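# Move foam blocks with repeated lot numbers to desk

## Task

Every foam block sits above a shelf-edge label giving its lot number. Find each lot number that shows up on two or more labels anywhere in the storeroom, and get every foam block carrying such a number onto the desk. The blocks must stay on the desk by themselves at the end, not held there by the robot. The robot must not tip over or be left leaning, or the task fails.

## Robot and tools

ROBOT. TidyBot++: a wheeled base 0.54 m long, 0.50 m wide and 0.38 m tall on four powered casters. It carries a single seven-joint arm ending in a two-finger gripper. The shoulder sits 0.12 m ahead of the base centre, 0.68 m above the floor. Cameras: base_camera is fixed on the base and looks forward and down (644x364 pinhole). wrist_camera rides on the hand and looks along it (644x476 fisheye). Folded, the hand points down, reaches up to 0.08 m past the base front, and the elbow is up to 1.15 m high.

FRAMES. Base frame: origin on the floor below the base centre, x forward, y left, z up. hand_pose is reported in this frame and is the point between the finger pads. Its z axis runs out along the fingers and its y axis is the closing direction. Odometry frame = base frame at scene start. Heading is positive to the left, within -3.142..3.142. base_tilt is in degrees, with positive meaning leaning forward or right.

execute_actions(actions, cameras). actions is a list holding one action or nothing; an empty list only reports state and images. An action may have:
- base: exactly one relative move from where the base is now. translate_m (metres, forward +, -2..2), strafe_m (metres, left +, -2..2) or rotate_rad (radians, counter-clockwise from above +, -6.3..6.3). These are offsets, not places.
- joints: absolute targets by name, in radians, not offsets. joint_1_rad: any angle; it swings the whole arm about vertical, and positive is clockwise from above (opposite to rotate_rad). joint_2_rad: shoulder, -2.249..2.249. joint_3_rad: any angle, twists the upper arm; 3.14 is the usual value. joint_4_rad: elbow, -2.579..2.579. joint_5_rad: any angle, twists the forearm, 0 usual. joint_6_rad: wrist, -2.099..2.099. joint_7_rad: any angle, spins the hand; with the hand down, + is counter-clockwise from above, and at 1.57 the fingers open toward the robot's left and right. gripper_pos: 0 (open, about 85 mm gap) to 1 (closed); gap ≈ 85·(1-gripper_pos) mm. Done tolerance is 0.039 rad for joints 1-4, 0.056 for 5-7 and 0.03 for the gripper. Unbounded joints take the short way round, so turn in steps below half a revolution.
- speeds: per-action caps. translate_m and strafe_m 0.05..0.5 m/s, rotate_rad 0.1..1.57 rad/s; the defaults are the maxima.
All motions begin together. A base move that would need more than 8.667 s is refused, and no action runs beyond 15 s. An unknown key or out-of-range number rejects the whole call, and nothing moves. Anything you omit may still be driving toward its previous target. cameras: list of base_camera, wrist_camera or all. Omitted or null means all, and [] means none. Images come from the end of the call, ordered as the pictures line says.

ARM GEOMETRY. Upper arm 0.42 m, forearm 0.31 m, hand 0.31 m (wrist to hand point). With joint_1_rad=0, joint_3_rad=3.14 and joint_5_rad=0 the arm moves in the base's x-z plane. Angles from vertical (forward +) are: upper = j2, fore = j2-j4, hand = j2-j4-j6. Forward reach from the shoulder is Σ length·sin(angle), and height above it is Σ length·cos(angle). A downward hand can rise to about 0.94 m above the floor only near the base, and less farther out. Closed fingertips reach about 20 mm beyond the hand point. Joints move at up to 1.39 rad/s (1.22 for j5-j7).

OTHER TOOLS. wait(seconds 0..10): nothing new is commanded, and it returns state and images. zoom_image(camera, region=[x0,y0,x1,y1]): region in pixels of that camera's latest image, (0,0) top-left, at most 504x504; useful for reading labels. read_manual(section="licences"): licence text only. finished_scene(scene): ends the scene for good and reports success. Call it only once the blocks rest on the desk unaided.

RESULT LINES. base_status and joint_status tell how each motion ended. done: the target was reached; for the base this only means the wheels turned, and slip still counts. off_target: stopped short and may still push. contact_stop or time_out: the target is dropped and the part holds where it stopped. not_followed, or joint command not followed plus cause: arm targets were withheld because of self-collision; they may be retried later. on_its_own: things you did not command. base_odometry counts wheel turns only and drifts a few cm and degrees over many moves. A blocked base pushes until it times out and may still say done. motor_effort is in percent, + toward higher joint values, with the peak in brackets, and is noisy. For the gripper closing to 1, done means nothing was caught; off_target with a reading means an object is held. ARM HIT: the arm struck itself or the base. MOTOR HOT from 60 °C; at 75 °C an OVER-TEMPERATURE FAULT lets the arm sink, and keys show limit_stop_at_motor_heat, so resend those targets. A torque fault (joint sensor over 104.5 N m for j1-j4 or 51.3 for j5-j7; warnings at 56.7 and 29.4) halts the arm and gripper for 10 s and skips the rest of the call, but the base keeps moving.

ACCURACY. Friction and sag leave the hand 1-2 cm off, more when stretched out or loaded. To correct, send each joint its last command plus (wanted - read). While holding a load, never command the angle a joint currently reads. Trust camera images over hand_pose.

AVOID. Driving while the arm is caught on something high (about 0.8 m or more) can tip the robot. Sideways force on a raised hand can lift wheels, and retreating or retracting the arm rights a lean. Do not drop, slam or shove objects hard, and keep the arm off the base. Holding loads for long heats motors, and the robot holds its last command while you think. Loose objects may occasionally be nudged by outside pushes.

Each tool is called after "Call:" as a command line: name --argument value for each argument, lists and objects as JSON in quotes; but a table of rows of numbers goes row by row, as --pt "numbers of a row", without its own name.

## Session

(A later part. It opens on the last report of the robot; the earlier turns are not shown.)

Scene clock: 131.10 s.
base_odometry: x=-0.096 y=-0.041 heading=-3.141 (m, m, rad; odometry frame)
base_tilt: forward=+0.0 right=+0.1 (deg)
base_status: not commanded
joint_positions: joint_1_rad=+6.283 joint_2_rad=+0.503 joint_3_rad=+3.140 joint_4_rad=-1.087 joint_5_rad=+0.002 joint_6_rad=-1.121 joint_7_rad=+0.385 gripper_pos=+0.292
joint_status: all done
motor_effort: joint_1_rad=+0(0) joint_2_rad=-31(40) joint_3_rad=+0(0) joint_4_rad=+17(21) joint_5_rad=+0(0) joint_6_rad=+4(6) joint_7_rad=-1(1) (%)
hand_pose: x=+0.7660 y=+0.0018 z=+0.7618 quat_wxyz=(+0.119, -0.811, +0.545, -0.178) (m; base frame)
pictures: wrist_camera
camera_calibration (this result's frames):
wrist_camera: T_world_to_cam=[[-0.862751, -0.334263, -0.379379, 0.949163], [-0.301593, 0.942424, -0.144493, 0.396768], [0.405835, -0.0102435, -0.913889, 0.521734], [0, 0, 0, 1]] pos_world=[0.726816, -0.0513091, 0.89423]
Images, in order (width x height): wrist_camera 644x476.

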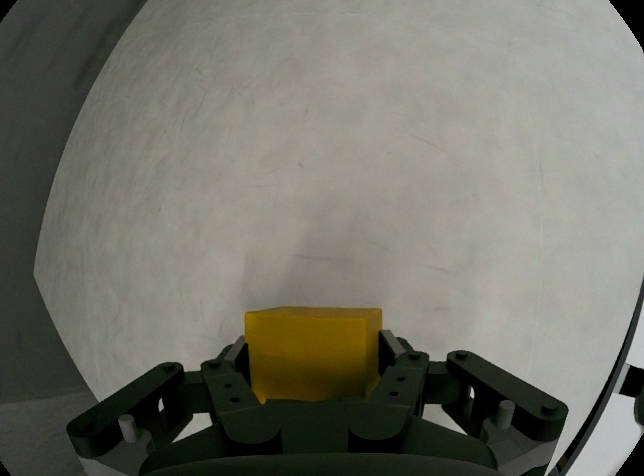

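Call:
execute_actions --actions '[{"joints":{"gripper_pos":0,"joint_2_rad":0.505}}]' --cameras '[]'

Call:
execute_actions --actions '[{"joints":{"joint_2_rad":0.25}}]' --cameras '["wrist_camera"]'

Call:
execute_actions --actions '[{"base":{"strafe_m":-1.85},"joints":{"joint_2_rad":-0.32,"joint_4_rad":-1.6,"joint_6_rad":-0.4,"joint_7_rad":1.57}}]' --cameras '[]'

Call:
execute_actions --actions '[{"joints":{"joint_1_rad":8.9,"joint_4_rad":-2.4,"joint_6_rad":0.3}}]' --cameras '["wrist_camera"]'

Scene clock: 136.97 s.
base_odometry: x=-0.096 y=-0.041 heading=-3.141 (m, m, rad; odometry frame)
base_tilt: forward=+0.0 right=+0.1 (deg)
base_status: not commanded
joint_positions: joint_1_rad=+6.283 joint_2_rad=+0.502 joint_3_rad=+3.140 joint_4_rad=-1.088 joint_5_rad=+0.002 joint_6_rad=-1.121 joint_7_rad=+0.385 gripper_pos=+0.000
joint_status: all done
motor_effort: joint_1_rad=+0(0) joint_2_rad=-38(40) joint_3_rad=+0(0) joint_4_rad=+20(22) joint_5_rad=+0(0) joint_6_rad=+4(5) joint_7_rad=+0(0) (%)
hand_pose: x=+0.7659 y=+0.0018 z=+0.7619 quat_wxyz=(+0.119, -0.811, +0.545, -0.178) (m; base frame)
pictures: none
No camera images: the call's "cameras" was empty. Leave "cameras" out to get every camera's image.

Scene clock: 138.47 s.
base_odometry: x=-0.096 y=-0.041 heading=-3.141 (m, m, rad; odometry frame)
base_tilt: forward=-0.1 right=+0.1 (deg)
base_status: not commanded
joint_positions: joint_1_rad=+6.283 joint_2_rad=+0.245 joint_3_rad=+3.140 joint_4_rad=-1.088 joint_5_rad=+0.002 joint_6_rad=-1.121 joint_7_rad=+0.385 gripper_pos=+0.000
joint_status: all done
motor_effort: joint_1_rad=+0(0) joint_2_rad=-31(42) joint_3_rad=-1(1) joint_4_rad=+22(23) joint_5_rad=-1(0) joint_6_rad=+6(6) joint_7_rad=-1(1) (%)
hand_pose: x=+0.7243 y=+0.0017 z=+0.9236 quat_wxyz=(+0.188, -0.781, +0.525, -0.280) (m; base frame)
pictures: wrist_camera
camera_calibration (this result's frames):
wrist_camera: T_world_to_cam=[[-0.738081, -0.334192, -0.586134, 1.07518], [-0.255016, 0.942451, -0.216226, 0.440094], [0.624663, -0.0101188, -0.780829, 0.40513], [0, 0, 0, 1]] pos_world=[0.652731, -0.0513515, 1.0417]
Images, in order (width x height): wrist_camera 644x476.

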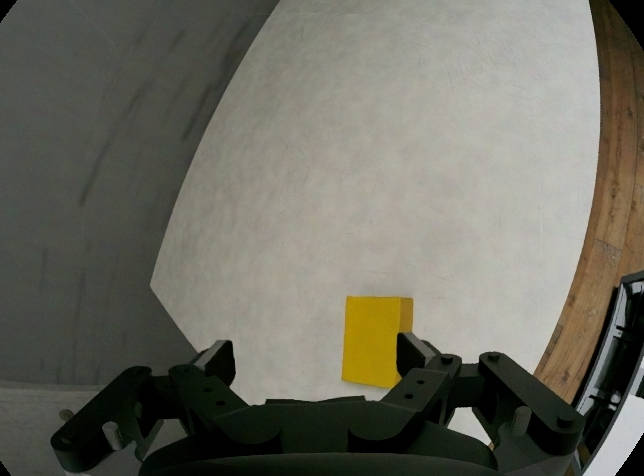

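Scene clock: 143.53 s.
base_odometry: x=-0.099 y=+1.809 heading=-3.140 (m, m, rad; odometry frame)
base_tilt: forward=+0.0 right=+0.1 (deg)
base_status: done
joint_positions: joint_1_rad=+6.282 joint_2_rad=-0.311 joint_3_rad=+3.140 joint_4_rad=-1.576 joint_5_rad=+0.002 joint_6_rad=-0.419 joint_7_rad=+1.539 gripper_pos=+0.000
joint_status: all done
motor_effort: joint_1_rad=-1(3) joint_2_rad=-12(32) joint_3_rad=-1(2) joint_4_rad=+24(24) joint_5_rad=+0(1) joint_6_rad=+9(8) joint_7_rad=-1(0) (%)
hand_pose: x=+0.5995 y=+0.0022 z=+1.1417 quat_wxyz=(+0.010, -0.746, +0.011, -0.666) (m; base frame)
pictures: none
No camera images: the call's "cameras" was empty. Leave "cameras" out to get every camera's image.

Scene clock: 147.10 s.
base_odometry: x=-0.099 y=+1.809 heading=-3.140 (m, m, rad; odometry frame)
base_tilt: forward=-0.1 right=+0.1 (deg)
base_status: not commanded
joint_positions: joint_1_rad=+8.881 joint_2_rad=-0.311 joint_3_rad=+3.140 joint_4_rad=-2.377 joint_5_rad=+0.002 joint_6_rad=+0.277 joint_7_rad=+1.539 gripper_pos=+0.000
joint_status: all done
motor_effort: joint_1_rad=+0(1) joint_2_rad=-10(13) joint_3_rad=+0(2) joint_4_rad=+22(25) joint_5_rad=+0(0) joint_6_rad=+9(9) joint_7_rad=-1(0) (%)
hand_pose: x=-0.2665 y=-0.2357 z=+0.8657 quat_wxyz=(-0.600, -0.199, +0.754, -0.178) (m; base frame)
pictures: wrist_camera
camera_calibration (this result's frames):
wrist_camera: T_world_to_cam=[[-0.490381, 0.86861, -0.0710198, 0.134207], [0.21999, 0.0445206, -0.974486, 0.970031], [-0.843286, -0.493493, -0.212917, -0.0203848], [0, 0, 0, 1]] pos_world=[-0.164775, -0.16982, 0.950473]
Images, in order (width x height): wrist_camera 644x476.

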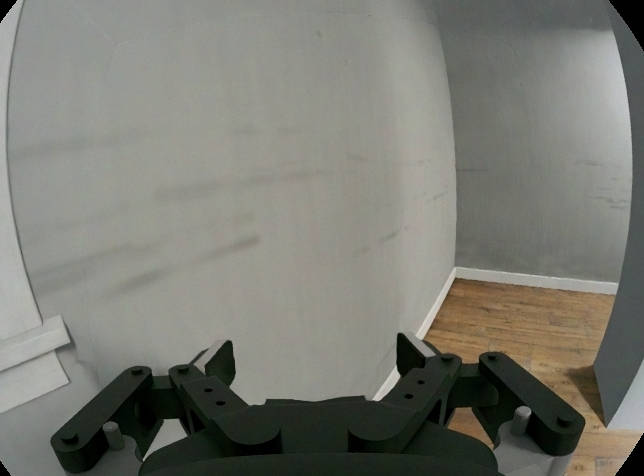

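Call:
execute_actions --actions '[{"base":{"strafe_m":0.16},"joints":{"joint_1_rad":9.42}}]' --cameras '["wrist_camera"]'

Call:
execute_actions --actions '[{"base":{"translate_m":-1.9}}]' --cameras '[]'

Call:
execute_actions --actions '[{"joints":{"joint_1_rad":11.2}}]' --cameras '["wrist_camera"]'

Scene clock: 154.33 s.
base_odometry: x=-0.099 y=+1.649 heading=-3.140 (m, m, rad; odometry frame)
base_tilt: forward=+0.0 right=+0.1 (deg)
base_status: done
joint_positions: joint_1_rad=+9.400 joint_2_rad=-0.311 joint_3_rad=+3.140 joint_4_rad=-2.378 joint_5_rad=+0.002 joint_6_rad=+0.280 joint_7_rad=+1.539 gripper_pos=+0.000
joint_status: all done
motor_effort: joint_1_rad=-1(2) joint_2_rad=-10(12) joint_3_rad=+0(2) joint_4_rad=+22(22) joint_5_rad=+0(0) joint_6_rad=+8(9) joint_7_rad=-1(1) (%)
hand_pose: x=-0.3325 y=-0.0133 z=+0.8655 quat_wxyz=(-0.626, +0.001, +0.780, -0.018) (m; base frame)
pictures: wrist_camera
camera_calibration (this result's frames):
wrist_camera: T_world_to_cam=[[0.00545625, 0.997458, -0.0710472, 0.0751808], [0.212284, -0.0705843, -0.974655, 0.970523], [-0.977193, -0.00976425, -0.21213, -0.00504377], [0, 0, 0, 1]] pos_world=[-0.211366, -0.0065353, 0.950197]
Images, in order (width x height): wrist_camera 644x476.

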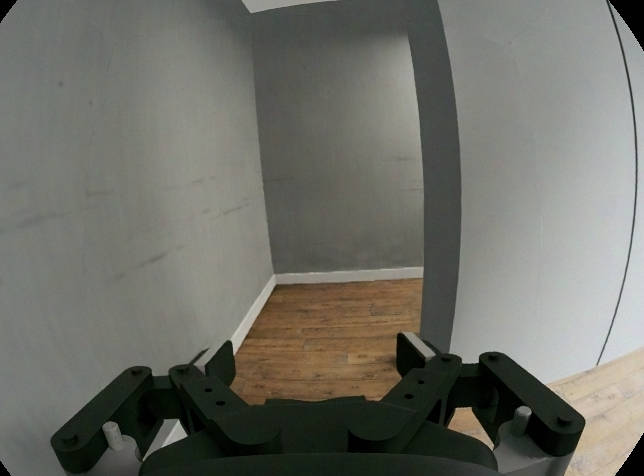

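Scene clock: 159.43 s.
base_odometry: x=+1.802 y=+1.651 heading=-3.140 (m, m, rad; odometry frame)
base_tilt: forward=-0.1 right=+0.1 (deg)
base_status: done
joint_positions: joint_1_rad=+9.401 joint_2_rad=-0.312 joint_3_rad=+3.140 joint_4_rad=-2.381 joint_5_rad=+0.002 joint_6_rad=+0.280 joint_7_rad=+1.539 gripper_pos=+0.000
joint_status: not commanded
motor_effort: joint_1_rad=+0(0) joint_2_rad=-10(12) joint_3_rad=+0(1) joint_4_rad=+22(23) joint_5_rad=+0(0) joint_6_rad=+9(9) joint_7_rad=-1(0) (%)
hand_pose: x=-0.3319 y=-0.0131 z=+0.8647 quat_wxyz=(-0.626, +0.001, +0.780, -0.017) (m; base frame)
pictures: none
No camera images: the call's "cameras" was empty. Leave "cameras" out to get every camera's image.

Scene clock: 162.40 s.
base_odometry: x=+1.802 y=+1.651 heading=-3.140 (m, m, rad; odometry frame)
base_tilt: forward=+0.0 right=+0.0 (deg)
base_status: not commanded
joint_positions: joint_1_rad=+11.181 joint_2_rad=-0.312 joint_3_rad=+3.140 joint_4_rad=-2.381 joint_5_rad=+0.002 joint_6_rad=+0.280 joint_7_rad=+1.539 gripper_pos=+0.000
joint_status: all done
motor_effort: joint_1_rad=+0(1) joint_2_rad=-10(10) joint_3_rad=+0(1) joint_4_rad=+22(22) joint_5_rad=+0(0) joint_6_rad=+9(9) joint_7_rad=+0(1) (%)
hand_pose: x=+0.2000 y=+0.4437 z=+0.8647 quat_wxyz=(-0.407, +0.607, +0.490, +0.475) (m; base frame)
pictures: wrist_camera
camera_calibration (this result's frames):
wrist_camera: T_world_to_cam=[[0.974434, -0.213155, -0.0710173, -0.0401983], [-0.113421, -0.19384, -0.974454, 1.00862], [0.193944, 0.957596, -0.213061, -0.143096], [0, 0, 0, 1]] pos_world=[0.181322, 0.323972, 0.949515]
Images, in order (width x height): wrist_camera 644x476.

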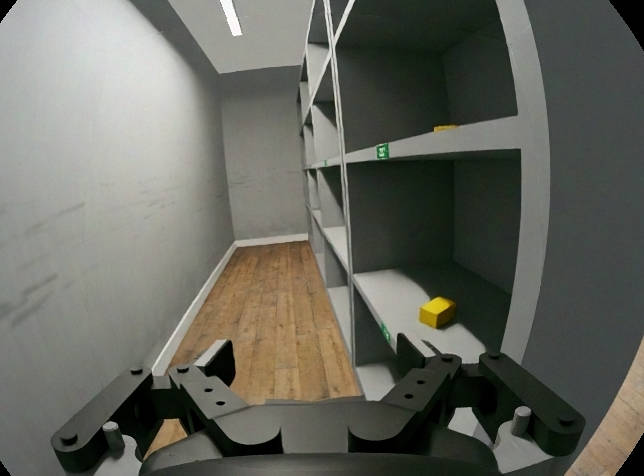

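Call:
execute_actions --actions '[{"base":{"rotate_rad":-0.065},"joints":{"joint_2_rad":-0.8,"joint_4_rad":-2.45,"joint_6_rad":-0.2}}]' --cameras '[]'

Call:
execute_actions --actions '[{"base":{"translate_m":-0.12},"joints":{"joint_1_rad":12.566}}]' --cameras '[]'

Call:
execute_actions --actions '[{"base":{"strafe_m":0.9}}]'

Scene clock: 171.23 s.
base_odometry: x=+1.802 y=+1.651 heading=+3.078 (m, m, rad; odometry frame)
base_tilt: forward=+0.0 right=+0.0 (deg)
base_status: done
joint_positions: joint_1_rad=+11.185 joint_2_rad=-0.783 joint_3_rad=+3.140 joint_4_rad=-2.427 joint_5_rad=+0.002 joint_6_rad=-0.180 joint_7_rad=+1.539 gripper_pos=+0.000
joint_status: all done
motor_effort: joint_1_rad=+0(2) joint_2_rad=+4(12) joint_3_rad=+0(1) joint_4_rad=+24(24) joint_5_rad=+0(0) joint_6_rad=+9(9) joint_7_rad=-1(1) (%)
hand_pose: x=+0.1771 y=+0.3126 z=+0.8791 quat_wxyz=(-0.397, +0.617, +0.495, +0.466) (m; base frame)
pictures: none
No camera images: the call's "cameras" was empty. Leave "cameras" out to get every camera's image.

Scene clock: 173.87 s.
base_odometry: x=+1.922 y=+1.643 heading=+3.077 (m, m, rad; odometry frame)
base_tilt: forward=+0.0 right=+0.1 (deg)
base_status: done
joint_positions: joint_1_rad=+12.546 joint_2_rad=-0.783 joint_3_rad=+3.140 joint_4_rad=-2.427 joint_5_rad=+0.002 joint_6_rad=-0.180 joint_7_rad=+1.539 gripper_pos=+0.000
joint_status: all done
motor_effort: joint_1_rad=+0(1) joint_2_rad=+4(5) joint_3_rad=+1(2) joint_4_rad=+24(24) joint_5_rad=+0(0) joint_6_rad=+9(8) joint_7_rad=-1(1) (%)
hand_pose: x=+0.4369 y=+0.0080 z=+0.8791 quat_wxyz=(-0.015, +0.791, -0.003, +0.612) (m; base frame)
pictures: none
No camera images: the call's "cameras" was empty. Leave "cameras" out to get every camera's image.

Scene clock: 177.00 s.
base_odometry: x=+1.864 y=+0.745 heading=+3.078 (m, m, rad; odometry frame)
base_tilt: forward=+0.0 right=+0.1 (deg)
base_status: done
joint_positions: joint_1_rad=+12.547 joint_2_rad=-0.783 joint_3_rad=+3.140 joint_4_rad=-2.428 joint_5_rad=+0.002 joint_6_rad=-0.181 joint_7_rad=+1.539 gripper_pos=+0.000
joint_status: not commanded
motor_effort: joint_1_rad=+0(0) joint_2_rad=+4(4) joint_3_rad=+1(1) joint_4_rad=+24(24) joint_5_rad=+0(1) joint_6_rad=+9(9) joint_7_rad=-1(1) (%)
hand_pose: x=+0.4368 y=+0.0080 z=+0.8786 quat_wxyz=(-0.015, +0.791, -0.004, +0.612) (m; base frame)
pictures: base_camera, wrist_camera
camera_calibration (this result's frames):
wrist_camera: T_world_to_cam=[[-0.0141366, -0.997512, -0.0690627, 0.0734482], [-0.247614, 0.0704107, -0.966297, 1.01388], [0.968756, 0.00344071, -0.247993, -0.0688775], [0, 0, 0, 1]] pos_world=[0.318814, 0.00211459, 0.967699]
Images, in order (width x height): base_camera 644x364, wrist_camera 644x476.

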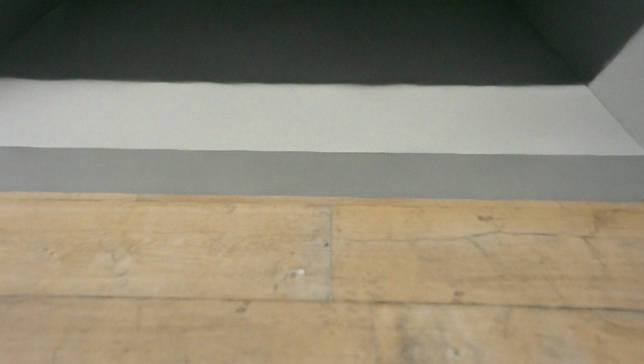

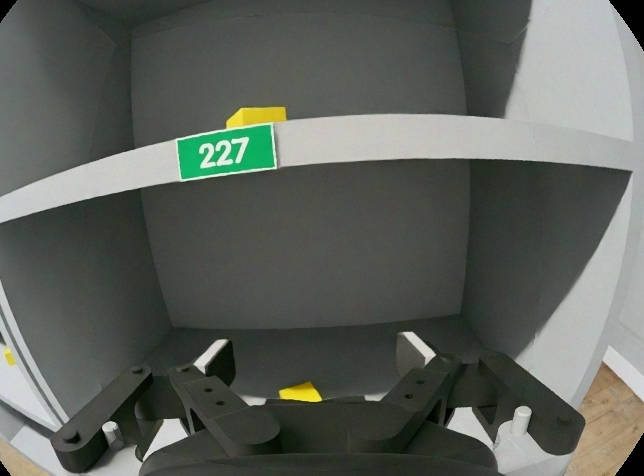

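Call:
execute_actions --actions '[{"base":{"translate_m":-0.15},"joints":{"joint_6_rad":-0.5}}]' --cameras '["wrist_camera"]'

Call:
execute_actions --actions '[{"base":{"strafe_m":0.9}}]'

Call:
execute_actions --actions '[{"base":{"strafe_m":0.85}}]'

Scene clock: 183.13 s.
base_odometry: x=+2.014 y=+0.735 heading=+3.078 (m, m, rad; odometry frame)
base_tilt: forward=+0.0 right=+0.1 (deg)
base_status: done
joint_positions: joint_1_rad=+12.547 joint_2_rad=-0.790 joint_3_rad=+3.140 joint_4_rad=-2.441 joint_5_rad=+0.002 joint_6_rad=-0.496 joint_7_rad=+1.539 gripper_pos=+0.000
joint_status: all done
motor_effort: joint_1_rad=+0(0) joint_2_rad=+4(6) joint_3_rad=+1(1) joint_4_rad=+24(25) joint_5_rad=+0(0) joint_6_rad=+7(9) joint_7_rad=-1(1) (%)
hand_pose: x=+0.3944 y=+0.0068 z=+0.7832 quat_wxyz=(-0.011, +0.879, -0.004, +0.477) (m; base frame)
pictures: wrist_camera
camera_calibration (this result's frames):
wrist_camera: T_world_to_cam=[[-0.0351554, -0.997906, -0.0542924, 0.0618295], [-0.540857, 0.0646804, -0.838624, 0.926994], [0.84038, -0.000117777, -0.541998, 0.229434], [0, 0, 0, 1]] pos_world=[0.310733, 0.00176867, 0.90511]
Images, in order (width x height): wrist_camera 644x476.

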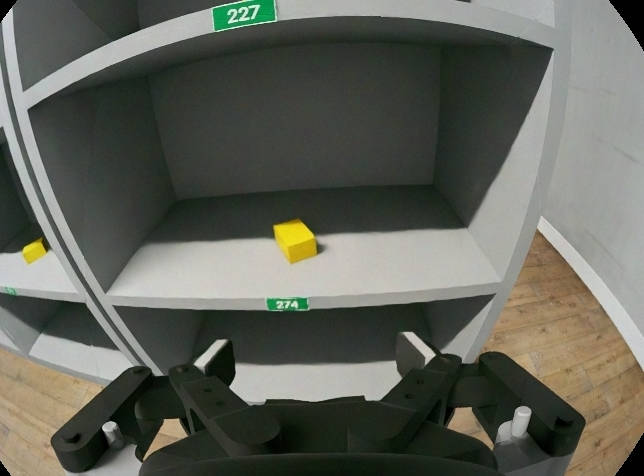

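Scene clock: 186.27 s.
base_odometry: x=+1.957 y=-0.163 heading=+3.078 (m, m, rad; odometry frame)
base_tilt: forward=+0.0 right=+0.1 (deg)
base_status: done
joint_positions: joint_1_rad=+12.547 joint_2_rad=-0.790 joint_3_rad=+3.140 joint_4_rad=-2.441 joint_5_rad=+0.002 joint_6_rad=-0.496 joint_7_rad=+1.539 gripper_pos=+0.000
joint_status: not commanded
motor_effort: joint_1_rad=+0(1) joint_2_rad=+5(6) joint_3_rad=+1(1) joint_4_rad=+23(23) joint_5_rad=+0(0) joint_6_rad=+8(8) joint_7_rad=-1(1) (%)
hand_pose: x=+0.3944 y=+0.0068 z=+0.7832 quat_wxyz=(-0.011, +0.879, -0.004, +0.477) (m; base frame)
pictures: base_camera, wrist_camera
camera_calibration (this result's frames):
wrist_camera: T_world_to_cam=[[-0.0352317, -0.997903, -0.0542924, 0.0618385], [-0.540852, 0.0647217, -0.838624, 0.926994], [0.84038, -0.000182065, -0.541998, 0.229434], [0, 0, 0, 1]] pos_world=[0.310733, 0.00175398, 0.90511]
Images, in order (width x height): base_camera 644x364, wrist_camera 644x476.

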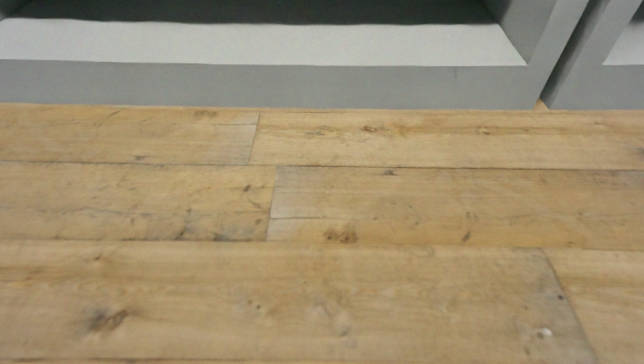

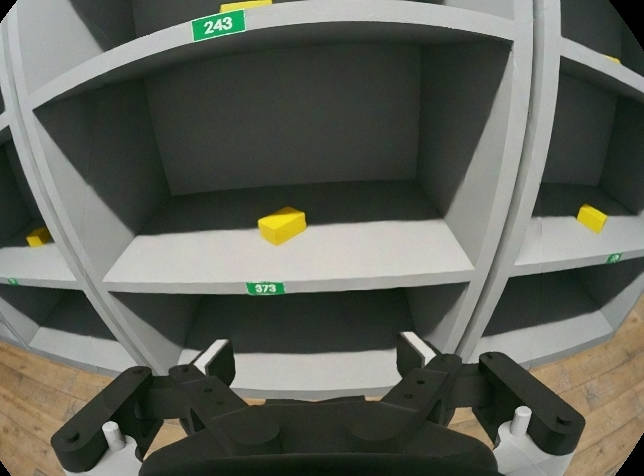

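Scene clock: 191.73 s.
base_odometry: x=+1.902 y=-1.009 heading=+3.077 (m, m, rad; odometry frame)
base_tilt: forward=+0.1 right=+0.0 (deg)
base_status: strafe_m time_out (by the wheels' count: +0.848 of +0.850)
joint_positions: joint_1_rad=+12.547 joint_2_rad=-0.791 joint_3_rad=+3.140 joint_4_rad=-2.441 joint_5_rad=+0.002 joint_6_rad=-0.496 joint_7_rad=+1.539 gripper_pos=+0.000
joint_status: not commanded
motor_effort: joint_1_rad=+0(1) joint_2_rad=+4(8) joint_3_rad=+2(1) joint_4_rad=+23(24) joint_5_rad=+0(1) joint_6_rad=+8(8) joint_7_rad=-1(0) (%)
hand_pose: x=+0.3943 y=+0.0066 z=+0.7834 quat_wxyz=(-0.011, +0.879, -0.005, +0.477) (m; base frame)
pictures: base_camera, wrist_camera
camera_calibration (this result's frames):
wrist_camera: T_world_to_cam=[[-0.035902, -0.997878, -0.0543248, 0.0619404], [-0.54031, 0.0651118, -0.838943, 0.927147], [0.8407, -0.0007675, -0.541501, 0.229057], [0, 0, 0, 1]] pos_world=[0.310602, 0.00161654, 0.905223]
Images, in order (width x height): base_camera 644x364, wrist_camera 644x476.

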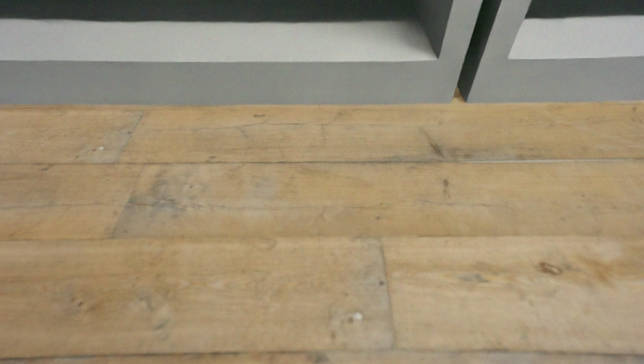

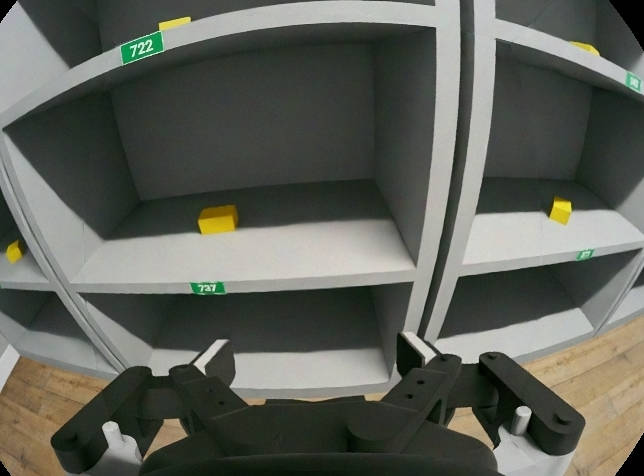

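Call:
execute_actions --actions '[{"base":{"translate_m":0.1}}]' --cameras '[]'

Call:
execute_actions --actions '[{"base":{"strafe_m":0.75}}]'

Scene clock: 195.20 s.
base_odometry: x=+1.802 y=-1.003 heading=+3.077 (m, m, rad; odometry frame)
base_tilt: forward=-0.1 right=+0.0 (deg)
base_status: done
joint_positions: joint_1_rad=+12.547 joint_2_rad=-0.791 joint_3_rad=+3.140 joint_4_rad=-2.441 joint_5_rad=+0.002 joint_6_rad=-0.496 joint_7_rad=+1.539 gripper_pos=+0.000
joint_status: not commanded
motor_effort: joint_1_rad=+0(0) joint_2_rad=+5(9) joint_3_rad=+1(1) joint_4_rad=+23(24) joint_5_rad=+0(0) joint_6_rad=+7(8) joint_7_rad=-1(1) (%)
hand_pose: x=+0.3942 y=+0.0066 z=+0.7836 quat_wxyz=(-0.011, +0.879, -0.005, +0.478) (m; base frame)
pictures: none
No camera images: the call's "cameras" was empty. Leave "cameras" out to get every camera's image.

Scene clock: 198.03 s.
base_odometry: x=+1.753 y=-1.751 heading=+3.077 (m, m, rad; odometry frame)
base_tilt: forward=+0.0 right=+0.0 (deg)
base_status: done
joint_positions: joint_1_rad=+12.547 joint_2_rad=-0.791 joint_3_rad=+3.140 joint_4_rad=-2.441 joint_5_rad=+0.002 joint_6_rad=-0.496 joint_7_rad=+1.539 gripper_pos=+0.000
joint_status: not commanded
motor_effort: joint_1_rad=+0(1) joint_2_rad=+5(5) joint_3_rad=+1(1) joint_4_rad=+23(23) joint_5_rad=+0(1) joint_6_rad=+8(8) joint_7_rad=-1(1) (%)
hand_pose: x=+0.3942 y=+0.0066 z=+0.7836 quat_wxyz=(-0.011, +0.879, -0.005, +0.478) (m; base frame)
pictures: base_camera, wrist_camera
camera_calibration (this result's frames):
wrist_camera: T_world_to_cam=[[-0.035862, -0.997877, -0.0543717, 0.061967], [-0.539594, 0.065129, -0.839403, 0.927367], [0.841161, -0.000764008, -0.540784, 0.228515], [0, 0, 0, 1]] pos_world=[0.310406, 0.00161156, 0.905381]
Images, in order (width x height): base_camera 644x364, wrist_camera 644x476.

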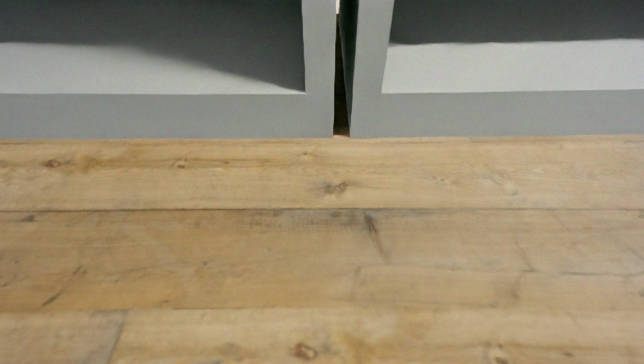

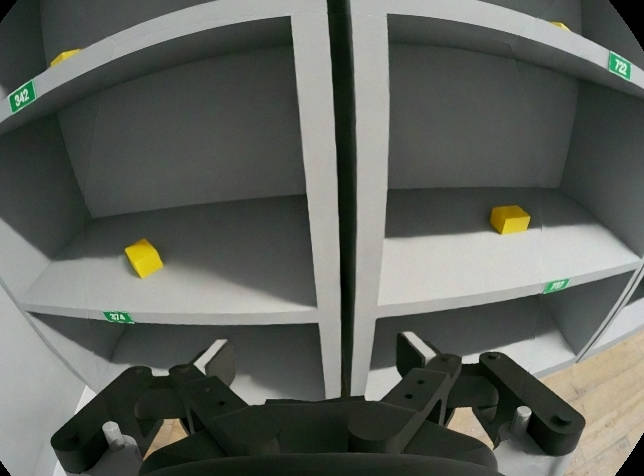

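Call:
execute_actions --actions '[{"base":{"strafe_m":0.3},"joints":{"joint_6_rad":-0.7}}]'

Call:
zoom_image --camera "wrist_camera" --region '[140,150,400,330]'

Scene clock: 203.27 s.
base_odometry: x=+1.733 y=-2.051 heading=+3.076 (m, m, rad; odometry frame)
base_tilt: forward=+0.0 right=+0.1 (deg)
base_status: done
joint_positions: joint_1_rad=+12.548 joint_2_rad=-0.791 joint_3_rad=+3.140 joint_4_rad=-2.446 joint_5_rad=+0.002 joint_6_rad=-0.695 joint_7_rad=+1.539 gripper_pos=+0.000
joint_status: all done
motor_effort: joint_1_rad=+0(1) joint_2_rad=+6(6) joint_3_rad=+0(1) joint_4_rad=+23(24) joint_5_rad=+0(0) joint_6_rad=+6(7) joint_7_rad=-1(1) (%)
hand_pose: x=+0.3543 y=+0.0055 z=+0.7323 quat_wxyz=(-0.009, +0.923, -0.005, +0.385) (m; base frame)
pictures: base_camera, wrist_camera
camera_calibration (this result's frames):
wrist_camera: T_world_to_cam=[[-0.0469695, -0.99802, -0.0418274, 0.0514013], [-0.698804, 0.0627511, -0.712555, 0.826372], [0.713769, -0.0042392, -0.700368, 0.396426], [0, 0, 0, 1]] pos_world=[0.29693, 0.00112434, 0.86863]
Images, in order (width x height): base_camera 644x364, wrist_camera 644x476.

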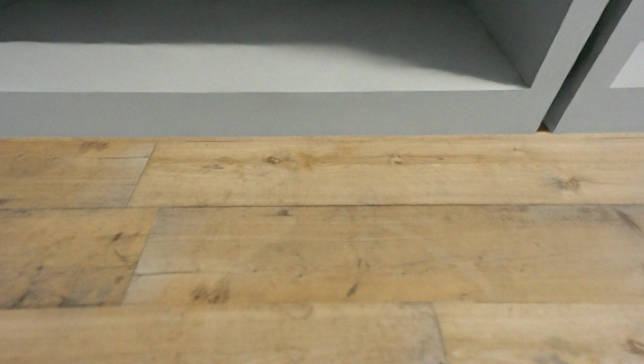

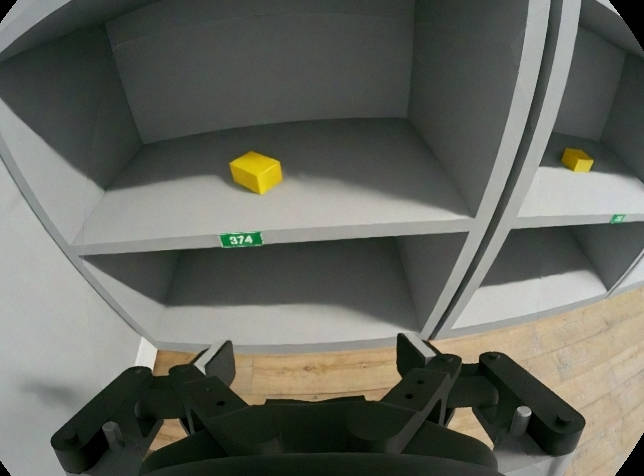

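Region (140, 150, 400, 330) of wrist_camera's 644x476 image, scaled by 1.938; it fills the top 349 rows of this view, and the rest is white.

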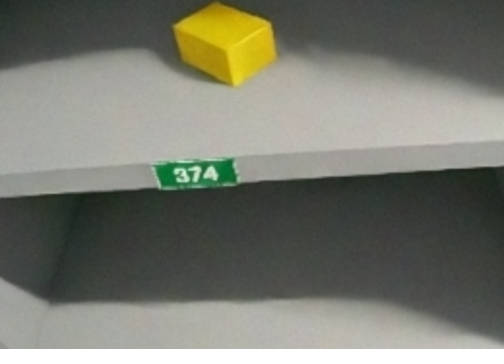

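Call:
execute_actions --actions '[{"base":{"strafe_m":-1.4}}]'

Call:
execute_actions --actions '[{"base":{"strafe_m":-1.3}}]'

Scene clock: 210.60 s.
base_odometry: x=+1.824 y=-0.654 heading=+3.077 (m, m, rad; odometry frame)
base_tilt: forward=+0.0 right=+0.1 (deg)
base_status: done
joint_positions: joint_1_rad=+12.548 joint_2_rad=-0.792 joint_3_rad=+3.140 joint_4_rad=-2.446 joint_5_rad=+0.002 joint_6_rad=-0.695 joint_7_rad=+1.539 gripper_pos=+0.000
joint_status: not commanded
motor_effort: joint_1_rad=+0(1) joint_2_rad=+5(7) joint_3_rad=+1(2) joint_4_rad=+23(23) joint_5_rad=+0(0) joint_6_rad=+6(7) joint_7_rad=+0(1) (%)
hand_pose: x=+0.3542 y=+0.0054 z=+0.7324 quat_wxyz=(-0.008, +0.923, -0.005, +0.386) (m; base frame)
pictures: base_camera, wrist_camera
camera_calibration (this result's frames):
wrist_camera: T_world_to_cam=[[-0.0472707, -0.998005, -0.0418554, 0.0514546], [-0.698479, 0.06298, -0.712853, 0.826517], [0.714067, -0.00446197, -0.700063, 0.396189], [0, 0, 0, 1]] pos_world=[0.296831, 0.00106566, 0.868696]
Images, in order (width x height): base_camera 644x364, wrist_camera 644x476.

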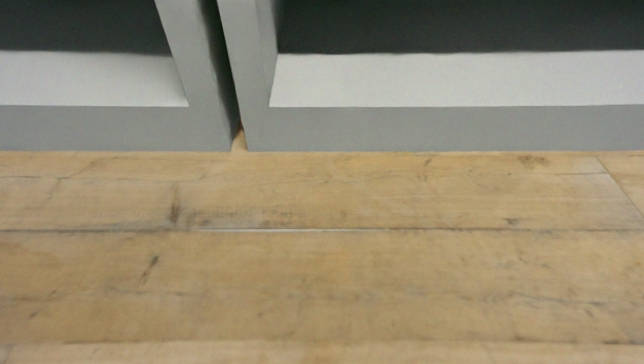

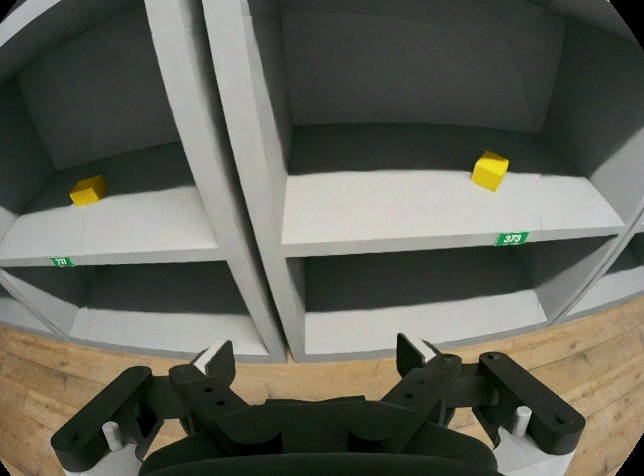

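Scene clock: 214.53 s.
base_odometry: x=+1.908 y=+0.644 heading=+3.077 (m, m, rad; odometry frame)
base_tilt: forward=+0.1 right=+0.0 (deg)
base_status: done
joint_positions: joint_1_rad=+12.548 joint_2_rad=-0.792 joint_3_rad=+3.140 joint_4_rad=-2.446 joint_5_rad=+0.002 joint_6_rad=-0.695 joint_7_rad=+1.539 gripper_pos=+0.000
joint_status: not commanded
motor_effort: joint_1_rad=+0(1) joint_2_rad=+5(7) joint_3_rad=+0(1) joint_4_rad=+23(23) joint_5_rad=-1(1) joint_6_rad=+6(6) joint_7_rad=-1(1) (%)
hand_pose: x=+0.3542 y=+0.0054 z=+0.7324 quat_wxyz=(-0.008, +0.923, -0.005, +0.386) (m; base frame)
pictures: base_camera, wrist_camera
camera_calibration (this result's frames):
wrist_camera: T_world_to_cam=[[-0.0472932, -0.998004, -0.0418553, 0.0514571], [-0.698478, 0.0629957, -0.712854, 0.826517], [0.714067, -0.00447818, -0.700063, 0.396189], [0, 0, 0, 1]] pos_world=[0.296832, 0.00106161, 0.868696]
Images, in order (width x height): base_camera 644x364, wrist_camera 644x476.

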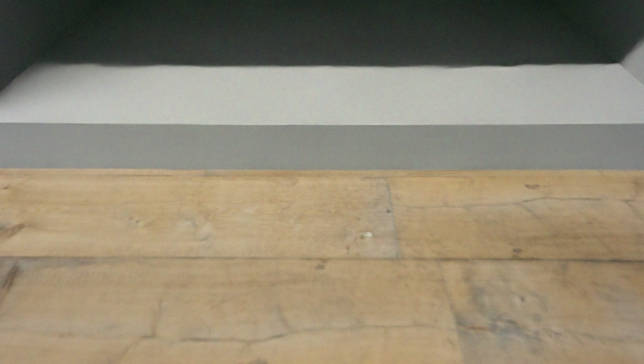

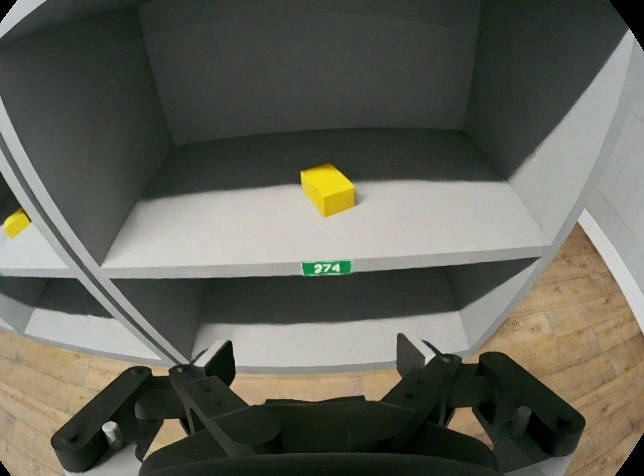

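Call:
execute_actions --actions '[{"base":{"strafe_m":-0.93},"joints":{"joint_6_rad":-0.3}}]'

Call:
execute_actions --actions '[{"base":{"translate_m":1.75}}]' --cameras '[]'

Call:
execute_actions --actions '[{"base":{"rotate_rad":1.57}}]'

Scene clock: 222.10 s.
base_odometry: x=+1.968 y=+1.572 heading=+3.077 (m, m, rad; odometry frame)
base_tilt: forward=+0.0 right=+0.1 (deg)
base_status: done
joint_positions: joint_1_rad=+12.548 joint_2_rad=-0.792 joint_3_rad=+3.140 joint_4_rad=-2.447 joint_5_rad=+0.002 joint_6_rad=-0.301 joint_7_rad=+1.539 gripper_pos=+0.000
joint_status: all done
motor_effort: joint_1_rad=+0(1) joint_2_rad=+4(6) joint_3_rad=+1(2) joint_4_rad=+24(25) joint_5_rad=+0(1) joint_6_rad=+8(8) joint_7_rad=+0(1) (%)
hand_pose: x=+0.4212 y=+0.0070 z=+0.8342 quat_wxyz=(-0.013, +0.829, -0.005, +0.559) (m; base frame)
pictures: base_camera, wrist_camera
camera_calibration (this result's frames):
wrist_camera: T_world_to_cam=[[-0.0249935, -0.997644, -0.0638835, 0.0694431], [-0.371477, 0.0685962, -0.925905, 0.985671], [0.928106, 0.0005897, -0.372317, 0.0560217], [0, 0, 0, 1]] pos_world=[0.315896, 0.00163318, 0.937931]
Images, in order (width x height): base_camera 644x364, wrist_camera 644x476.

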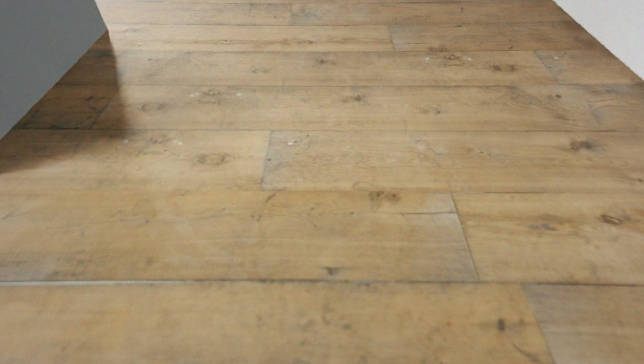

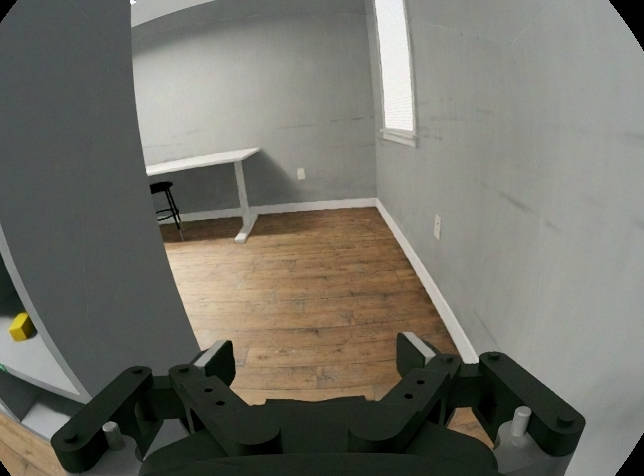

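Scene clock: 226.90 s.
base_odometry: x=+0.221 y=+1.685 heading=+3.077 (m, m, rad; odometry frame)
base_tilt: forward=+0.0 right=+0.1 (deg)
base_status: done
joint_positions: joint_1_rad=+12.548 joint_2_rad=-0.793 joint_3_rad=+3.140 joint_4_rad=-2.447 joint_5_rad=+0.002 joint_6_rad=-0.301 joint_7_rad=+1.539 gripper_pos=+0.000
joint_status: not commanded
motor_effort: joint_1_rad=+0(0) joint_2_rad=+3(6) joint_3_rad=+1(1) joint_4_rad=+24(25) joint_5_rad=+0(0) joint_6_rad=+8(9) joint_7_rad=-1(1) (%)
hand_pose: x=+0.4211 y=+0.0070 z=+0.8343 quat_wxyz=(-0.013, +0.829, -0.005, +0.559) (m; base frame)
pictures: none
No camera images: the call's "cameras" was empty. Leave "cameras" out to get every camera's image.

Scene clock: 229.20 s.
base_odometry: x=+0.221 y=+1.685 heading=-1.637 (m, m, rad; odometry frame)
base_tilt: forward=+0.0 right=+0.1 (deg)
base_status: done
joint_positions: joint_1_rad=+12.549 joint_2_rad=-0.793 joint_3_rad=+3.140 joint_4_rad=-2.447 joint_5_rad=+0.002 joint_6_rad=-0.301 joint_7_rad=+1.539 gripper_pos=+0.000
joint_status: not commanded
motor_effort: joint_1_rad=+0(1) joint_2_rad=+4(5) joint_3_rad=+1(1) joint_4_rad=+24(24) joint_5_rad=+0(0) joint_6_rad=+8(8) joint_7_rad=-1(1) (%)
hand_pose: x=+0.4211 y=+0.0069 z=+0.8343 quat_wxyz=(-0.013, +0.829, -0.005, +0.559) (m; base frame)
pictures: base_camera, wrist_camera
camera_calibration (this result's frames):
wrist_camera: T_world_to_cam=[[-0.0253389, -0.997634, -0.0639092, 0.0695017], [-0.370905, 0.0687487, -0.926123, 0.985752], [0.928325, 0.000237323, -0.371769, 0.0556224], [0, 0, 0, 1]] pos_world=[0.315746, 0.00155488, 0.938047]
Images, in order (width x height): base_camera 644x364, wrist_camera 644x476.

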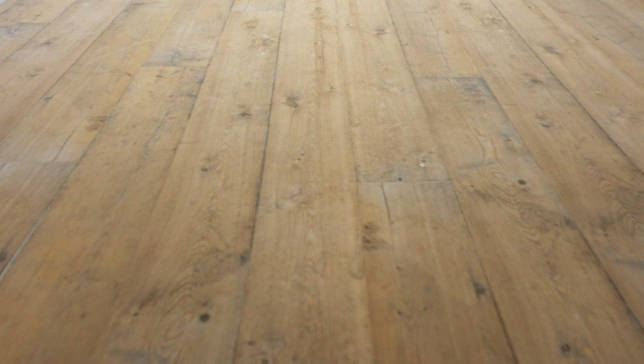

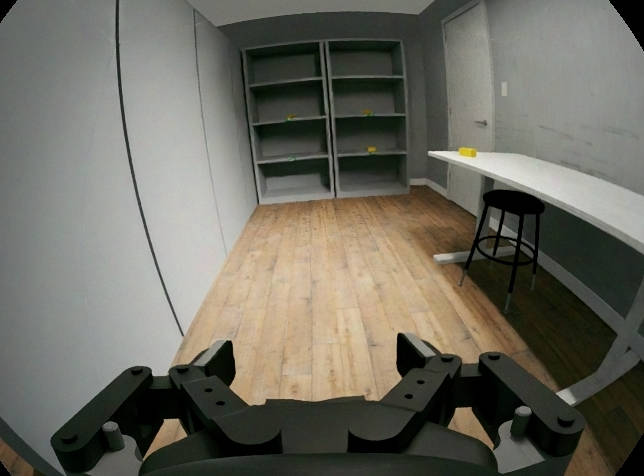

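Call:
execute_actions --actions '[{"base":{"translate_m":2.0},"joints":{"joint_2_rad":0.2,"joint_4_rad":-0.8,"joint_6_rad":-1.0}}]' --cameras '["wrist_camera"]'

Call:
execute_actions --actions '[{"base":{"translate_m":0.75}}]'

Scene clock: 237.83 s.
base_odometry: x=+0.091 y=-0.311 heading=-1.636 (m, m, rad; odometry frame)
base_tilt: forward=+0.0 right=+0.1 (deg)
base_status: done
joint_positions: joint_1_rad=+12.549 joint_2_rad=+0.193 joint_3_rad=+3.140 joint_4_rad=-0.821 joint_5_rad=+0.002 joint_6_rad=-0.980 joint_7_rad=+1.539 gripper_pos=+0.000
joint_status: all done
motor_effort: joint_1_rad=+0(1) joint_2_rad=-27(32) joint_3_rad=+0(1) joint_4_rad=+21(25) joint_5_rad=+0(0) joint_6_rad=+8(9) joint_7_rad=+0(1) (%)
hand_pose: x=+0.7501 y=+0.0126 z=+1.1333 quat_wxyz=(-0.013, +0.840, -0.006, +0.543) (m; base frame)
pictures: wrist_camera
camera_calibration (this result's frames):
wrist_camera: T_world_to_cam=[[-0.0288572, -0.997558, -0.0636018, 0.104922], [-0.40611, 0.0698406, -0.911151, 1.39367], [0.913368, -0.000463981, -0.407134, -0.0873509], [0, 0, 0, 1]] pos_world=[0.648793, 0.00729101, 1.24095]
Images, in order (width x height): wrist_camera 644x476.

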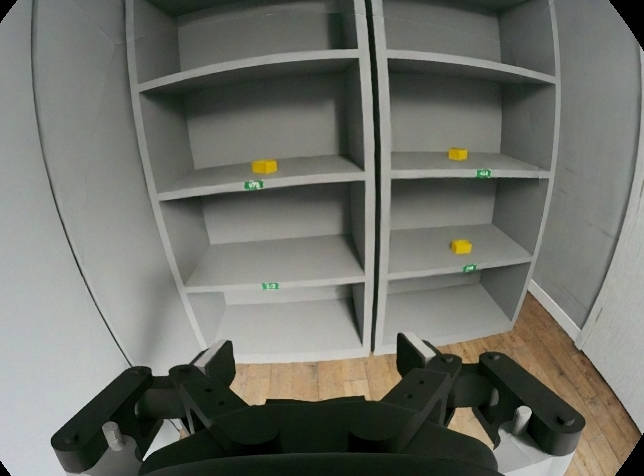

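Scene clock: 240.70 s.
base_odometry: x=+0.043 y=-1.060 heading=-1.636 (m, m, rad; odometry frame)
base_tilt: forward=+0.0 right=+0.0 (deg)
base_status: done
joint_positions: joint_1_rad=+12.549 joint_2_rad=+0.196 joint_3_rad=+3.140 joint_4_rad=-0.819 joint_5_rad=+0.002 joint_6_rad=-0.982 joint_7_rad=+1.539 gripper_pos=+0.000
joint_status: not commanded
motor_effort: joint_1_rad=+0(2) joint_2_rad=-30(31) joint_3_rad=-1(1) joint_4_rad=+22(23) joint_5_rad=-1(1) joint_6_rad=+8(8) joint_7_rad=+0(0) (%)
hand_pose: x=+0.7513 y=+0.0126 z=+1.1317 quat_wxyz=(-0.013, +0.841, -0.006, +0.541) (m; base frame)
pictures: base_camera, wrist_camera
camera_calibration (this result's frames):
wrist_camera: T_world_to_cam=[[-0.0291535, -0.99756, -0.0634409, 0.104873], [-0.409304, 0.0698167, -0.909723, 1.39351], [0.911932, -0.000555022, -0.41034, -0.0843208], [0, 0, 0, 1]] pos_world=[0.650323, 0.00728003, 1.23977]
Images, in order (width x height): base_camera 644x364, wrist_camera 644x476.

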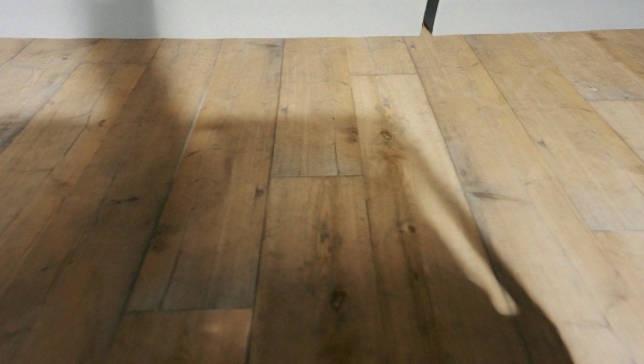

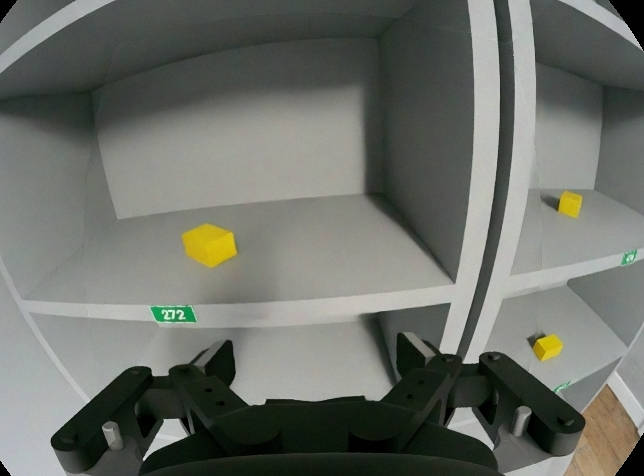

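Call:
execute_actions --actions '[{"base":{"strafe_m":0.2},"joints":{"joint_2_rad":0.33,"joint_4_rad":-0.35,"joint_6_rad":-1.82,"joint_7_rad":2.4}}]' --cameras '[]'

Call:
execute_actions --actions '[{"base":{"translate_m":0.42},"speeds":{"translate_m":0.25}}]' --cameras '["wrist_camera"]'

Scene clock: 250.27 s.
base_odometry: x=+0.243 y=-1.073 heading=-1.636 (m, m, rad; odometry frame)
base_tilt: forward=-0.1 right=+0.1 (deg)
base_status: done
joint_positions: joint_1_rad=+12.554 joint_2_rad=+0.305 joint_3_rad=+3.140 joint_4_rad=-0.372 joint_5_rad=+0.002 joint_6_rad=-1.802 joint_7_rad=+2.368 gripper_pos=+0.000
joint_status: all done
motor_effort: joint_1_rad=+1(4) joint_2_rad=-27(28) joint_3_rad=+0(2) joint_4_rad=+16(21) joint_5_rad=+0(1) joint_6_rad=+6(7) joint_7_rad=-1(2) (%)
hand_pose: x=+0.6338 y=+0.0074 z=+1.0827 quat_wxyz=(+0.125, +0.869, +0.372, +0.300) (m; base frame)
pictures: none
No camera images: the call's "cameras" was empty. Leave "cameras" out to get every camera's image.

Scene clock: 252.80 s.
base_odometry: x=+0.216 y=-1.492 heading=-1.636 (m, m, rad; odometry frame)
base_tilt: forward=+0.0 right=+0.0 (deg)
base_status: done
joint_positions: joint_1_rad=+12.554 joint_2_rad=+0.323 joint_3_rad=+3.140 joint_4_rad=-0.370 joint_5_rad=+0.002 joint_6_rad=-1.802 joint_7_rad=+2.368 gripper_pos=+0.000
joint_status: not commanded
motor_effort: joint_1_rad=+0(2) joint_2_rad=-27(31) joint_3_rad=-1(1) joint_4_rad=+16(17) joint_5_rad=+0(2) joint_6_rad=+5(6) joint_7_rad=-1(1) (%)
hand_pose: x=+0.6407 y=+0.0075 z=+1.0745 quat_wxyz=(+0.122, +0.872, +0.373, +0.293) (m; base frame)
pictures: wrist_camera
camera_calibration (this result's frames):
wrist_camera: T_world_to_cam=[[0.543197, -0.724435, 0.424418, -0.79994], [-0.572695, -0.68934, -0.443657, 0.906104], [0.613968, -0.00206894, -0.789328, 0.591151], [0, 0, 0, 1]] pos_world=[0.590498, 0.0463321, 1.20812]
Images, in order (width x height): wrist_camera 644x476.

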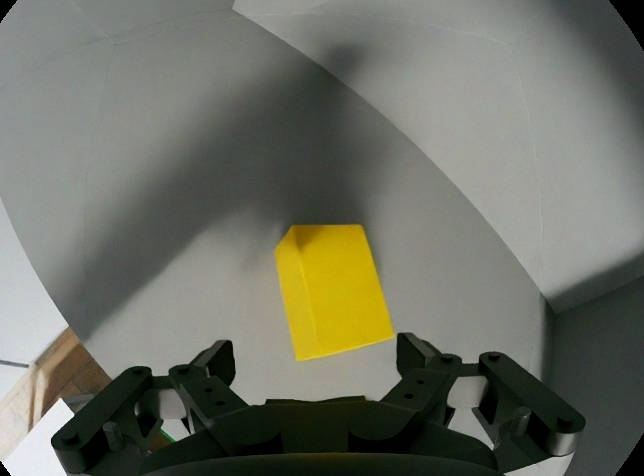

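Call:
execute_actions --actions '[{"base":{"translate_m":0.045},"joints":{"joint_7_rad":2.55,"joint_2_rad":0.39}}]' --cameras '["wrist_camera"]'

Scene clock: 257.50 s.
base_odometry: x=+0.213 y=-1.537 heading=-1.635 (m, m, rad; odometry frame)
base_tilt: forward=+0.1 right=+0.1 (deg)
base_status: done
joint_positions: joint_1_rad=+12.554 joint_2_rad=+0.393 joint_3_rad=+3.140 joint_4_rad=-0.365 joint_5_rad=+0.002 joint_6_rad=-1.802 joint_7_rad=+2.522 gripper_pos=+0.000
joint_status: all done
motor_effort: joint_1_rad=+0(1) joint_2_rad=-31(36) joint_3_rad=-1(0) joint_4_rad=+16(18) joint_5_rad=+0(1) joint_6_rad=+5(6) joint_7_rad=-1(1) (%)
hand_pose: x=+0.6672 y=+0.0078 z=+1.0382 quat_wxyz=(+0.130, +0.849, +0.444, +0.255) (m; base frame)
pictures: wrist_camera
camera_calibration (this result's frames):
wrist_camera: T_world_to_cam=[[0.655888, -0.609876, 0.444818, -0.89601], [-0.505078, -0.792497, -0.341826, 0.755426], [0.560988, -0.000468335, -0.827824, 0.621565], [0, 0, 0, 1]] pos_world=[0.62054, 0.0525088, 1.17133]
Images, in order (width x height): wrist_camera 644x476.

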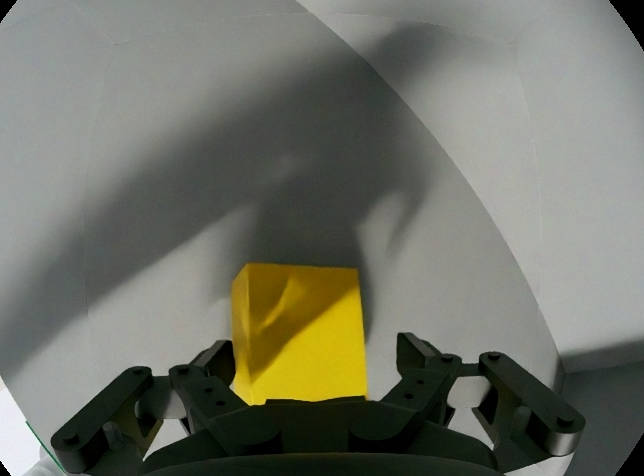

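Call:
execute_actions --actions '[{"base":{"strafe_m":0.022}}]' --cameras '[]'

Call:
execute_actions --actions '[{"base":{"translate_m":-0.01},"joints":{"joint_2_rad":0.44}}]' --cameras '["wrist_camera"]'

Scene clock: 260.77 s.
base_odometry: x=+0.235 y=-1.539 heading=-1.636 (m, m, rad; odometry frame)
base_tilt: forward=+0.0 right=+0.0 (deg)
base_status: done
joint_positions: joint_1_rad=+12.557 joint_2_rad=+0.393 joint_3_rad=+3.140 joint_4_rad=-0.365 joint_5_rad=+0.003 joint_6_rad=-1.802 joint_7_rad=+2.522 gripper_pos=+0.000
joint_status: not commanded
motor_effort: joint_1_rad=+0(3) joint_2_rad=-31(33) joint_3_rad=+0(1) joint_4_rad=+16(17) joint_5_rad=+0(1) joint_6_rad=+5(5) joint_7_rad=-1(1) (%)
hand_pose: x=+0.6672 y=+0.0062 z=+1.0382 quat_wxyz=(+0.130, +0.850, +0.443, +0.255) (m; base frame)
pictures: none
No camera images: the call's "cameras" was empty. Leave "cameras" out to get every camera's image.

Scene clock: 263.50 s.
base_odometry: x=+0.236 y=-1.529 heading=-1.636 (m, m, rad; odometry frame)
base_tilt: forward=+0.0 right=+0.0 (deg)
base_status: done
joint_positions: joint_1_rad=+12.557 joint_2_rad=+0.422 joint_3_rad=+3.140 joint_4_rad=-0.348 joint_5_rad=+0.003 joint_6_rad=-1.803 joint_7_rad=+2.522 gripper_pos=+0.000
joint_status: all done
motor_effort: joint_1_rad=+0(1) joint_2_rad=-27(34) joint_3_rad=+0(1) joint_4_rad=+14(18) joint_5_rad=+0(1) joint_6_rad=+4(6) joint_7_rad=+0(1) (%)
hand_pose: x=+0.6777 y=+0.0063 z=+1.0292 quat_wxyz=(+0.128, +0.851, +0.443, +0.250) (m; base frame)
pictures: wrist_camera
camera_calibration (this result's frames):
wrist_camera: T_world_to_cam=[[0.659036, -0.61172, 0.437573, -0.894484], [-0.511324, -0.791071, -0.33579, 0.754446], [0.551561, -0.00244345, -0.834131, 0.621045], [0, 0, 0, 1]] pos_world=[0.63272, 0.051164, 1.16277]
Images, in order (width x height): wrist_camera 644x476.

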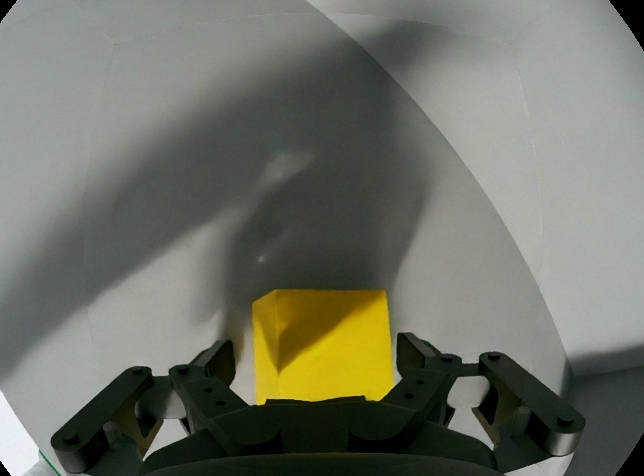

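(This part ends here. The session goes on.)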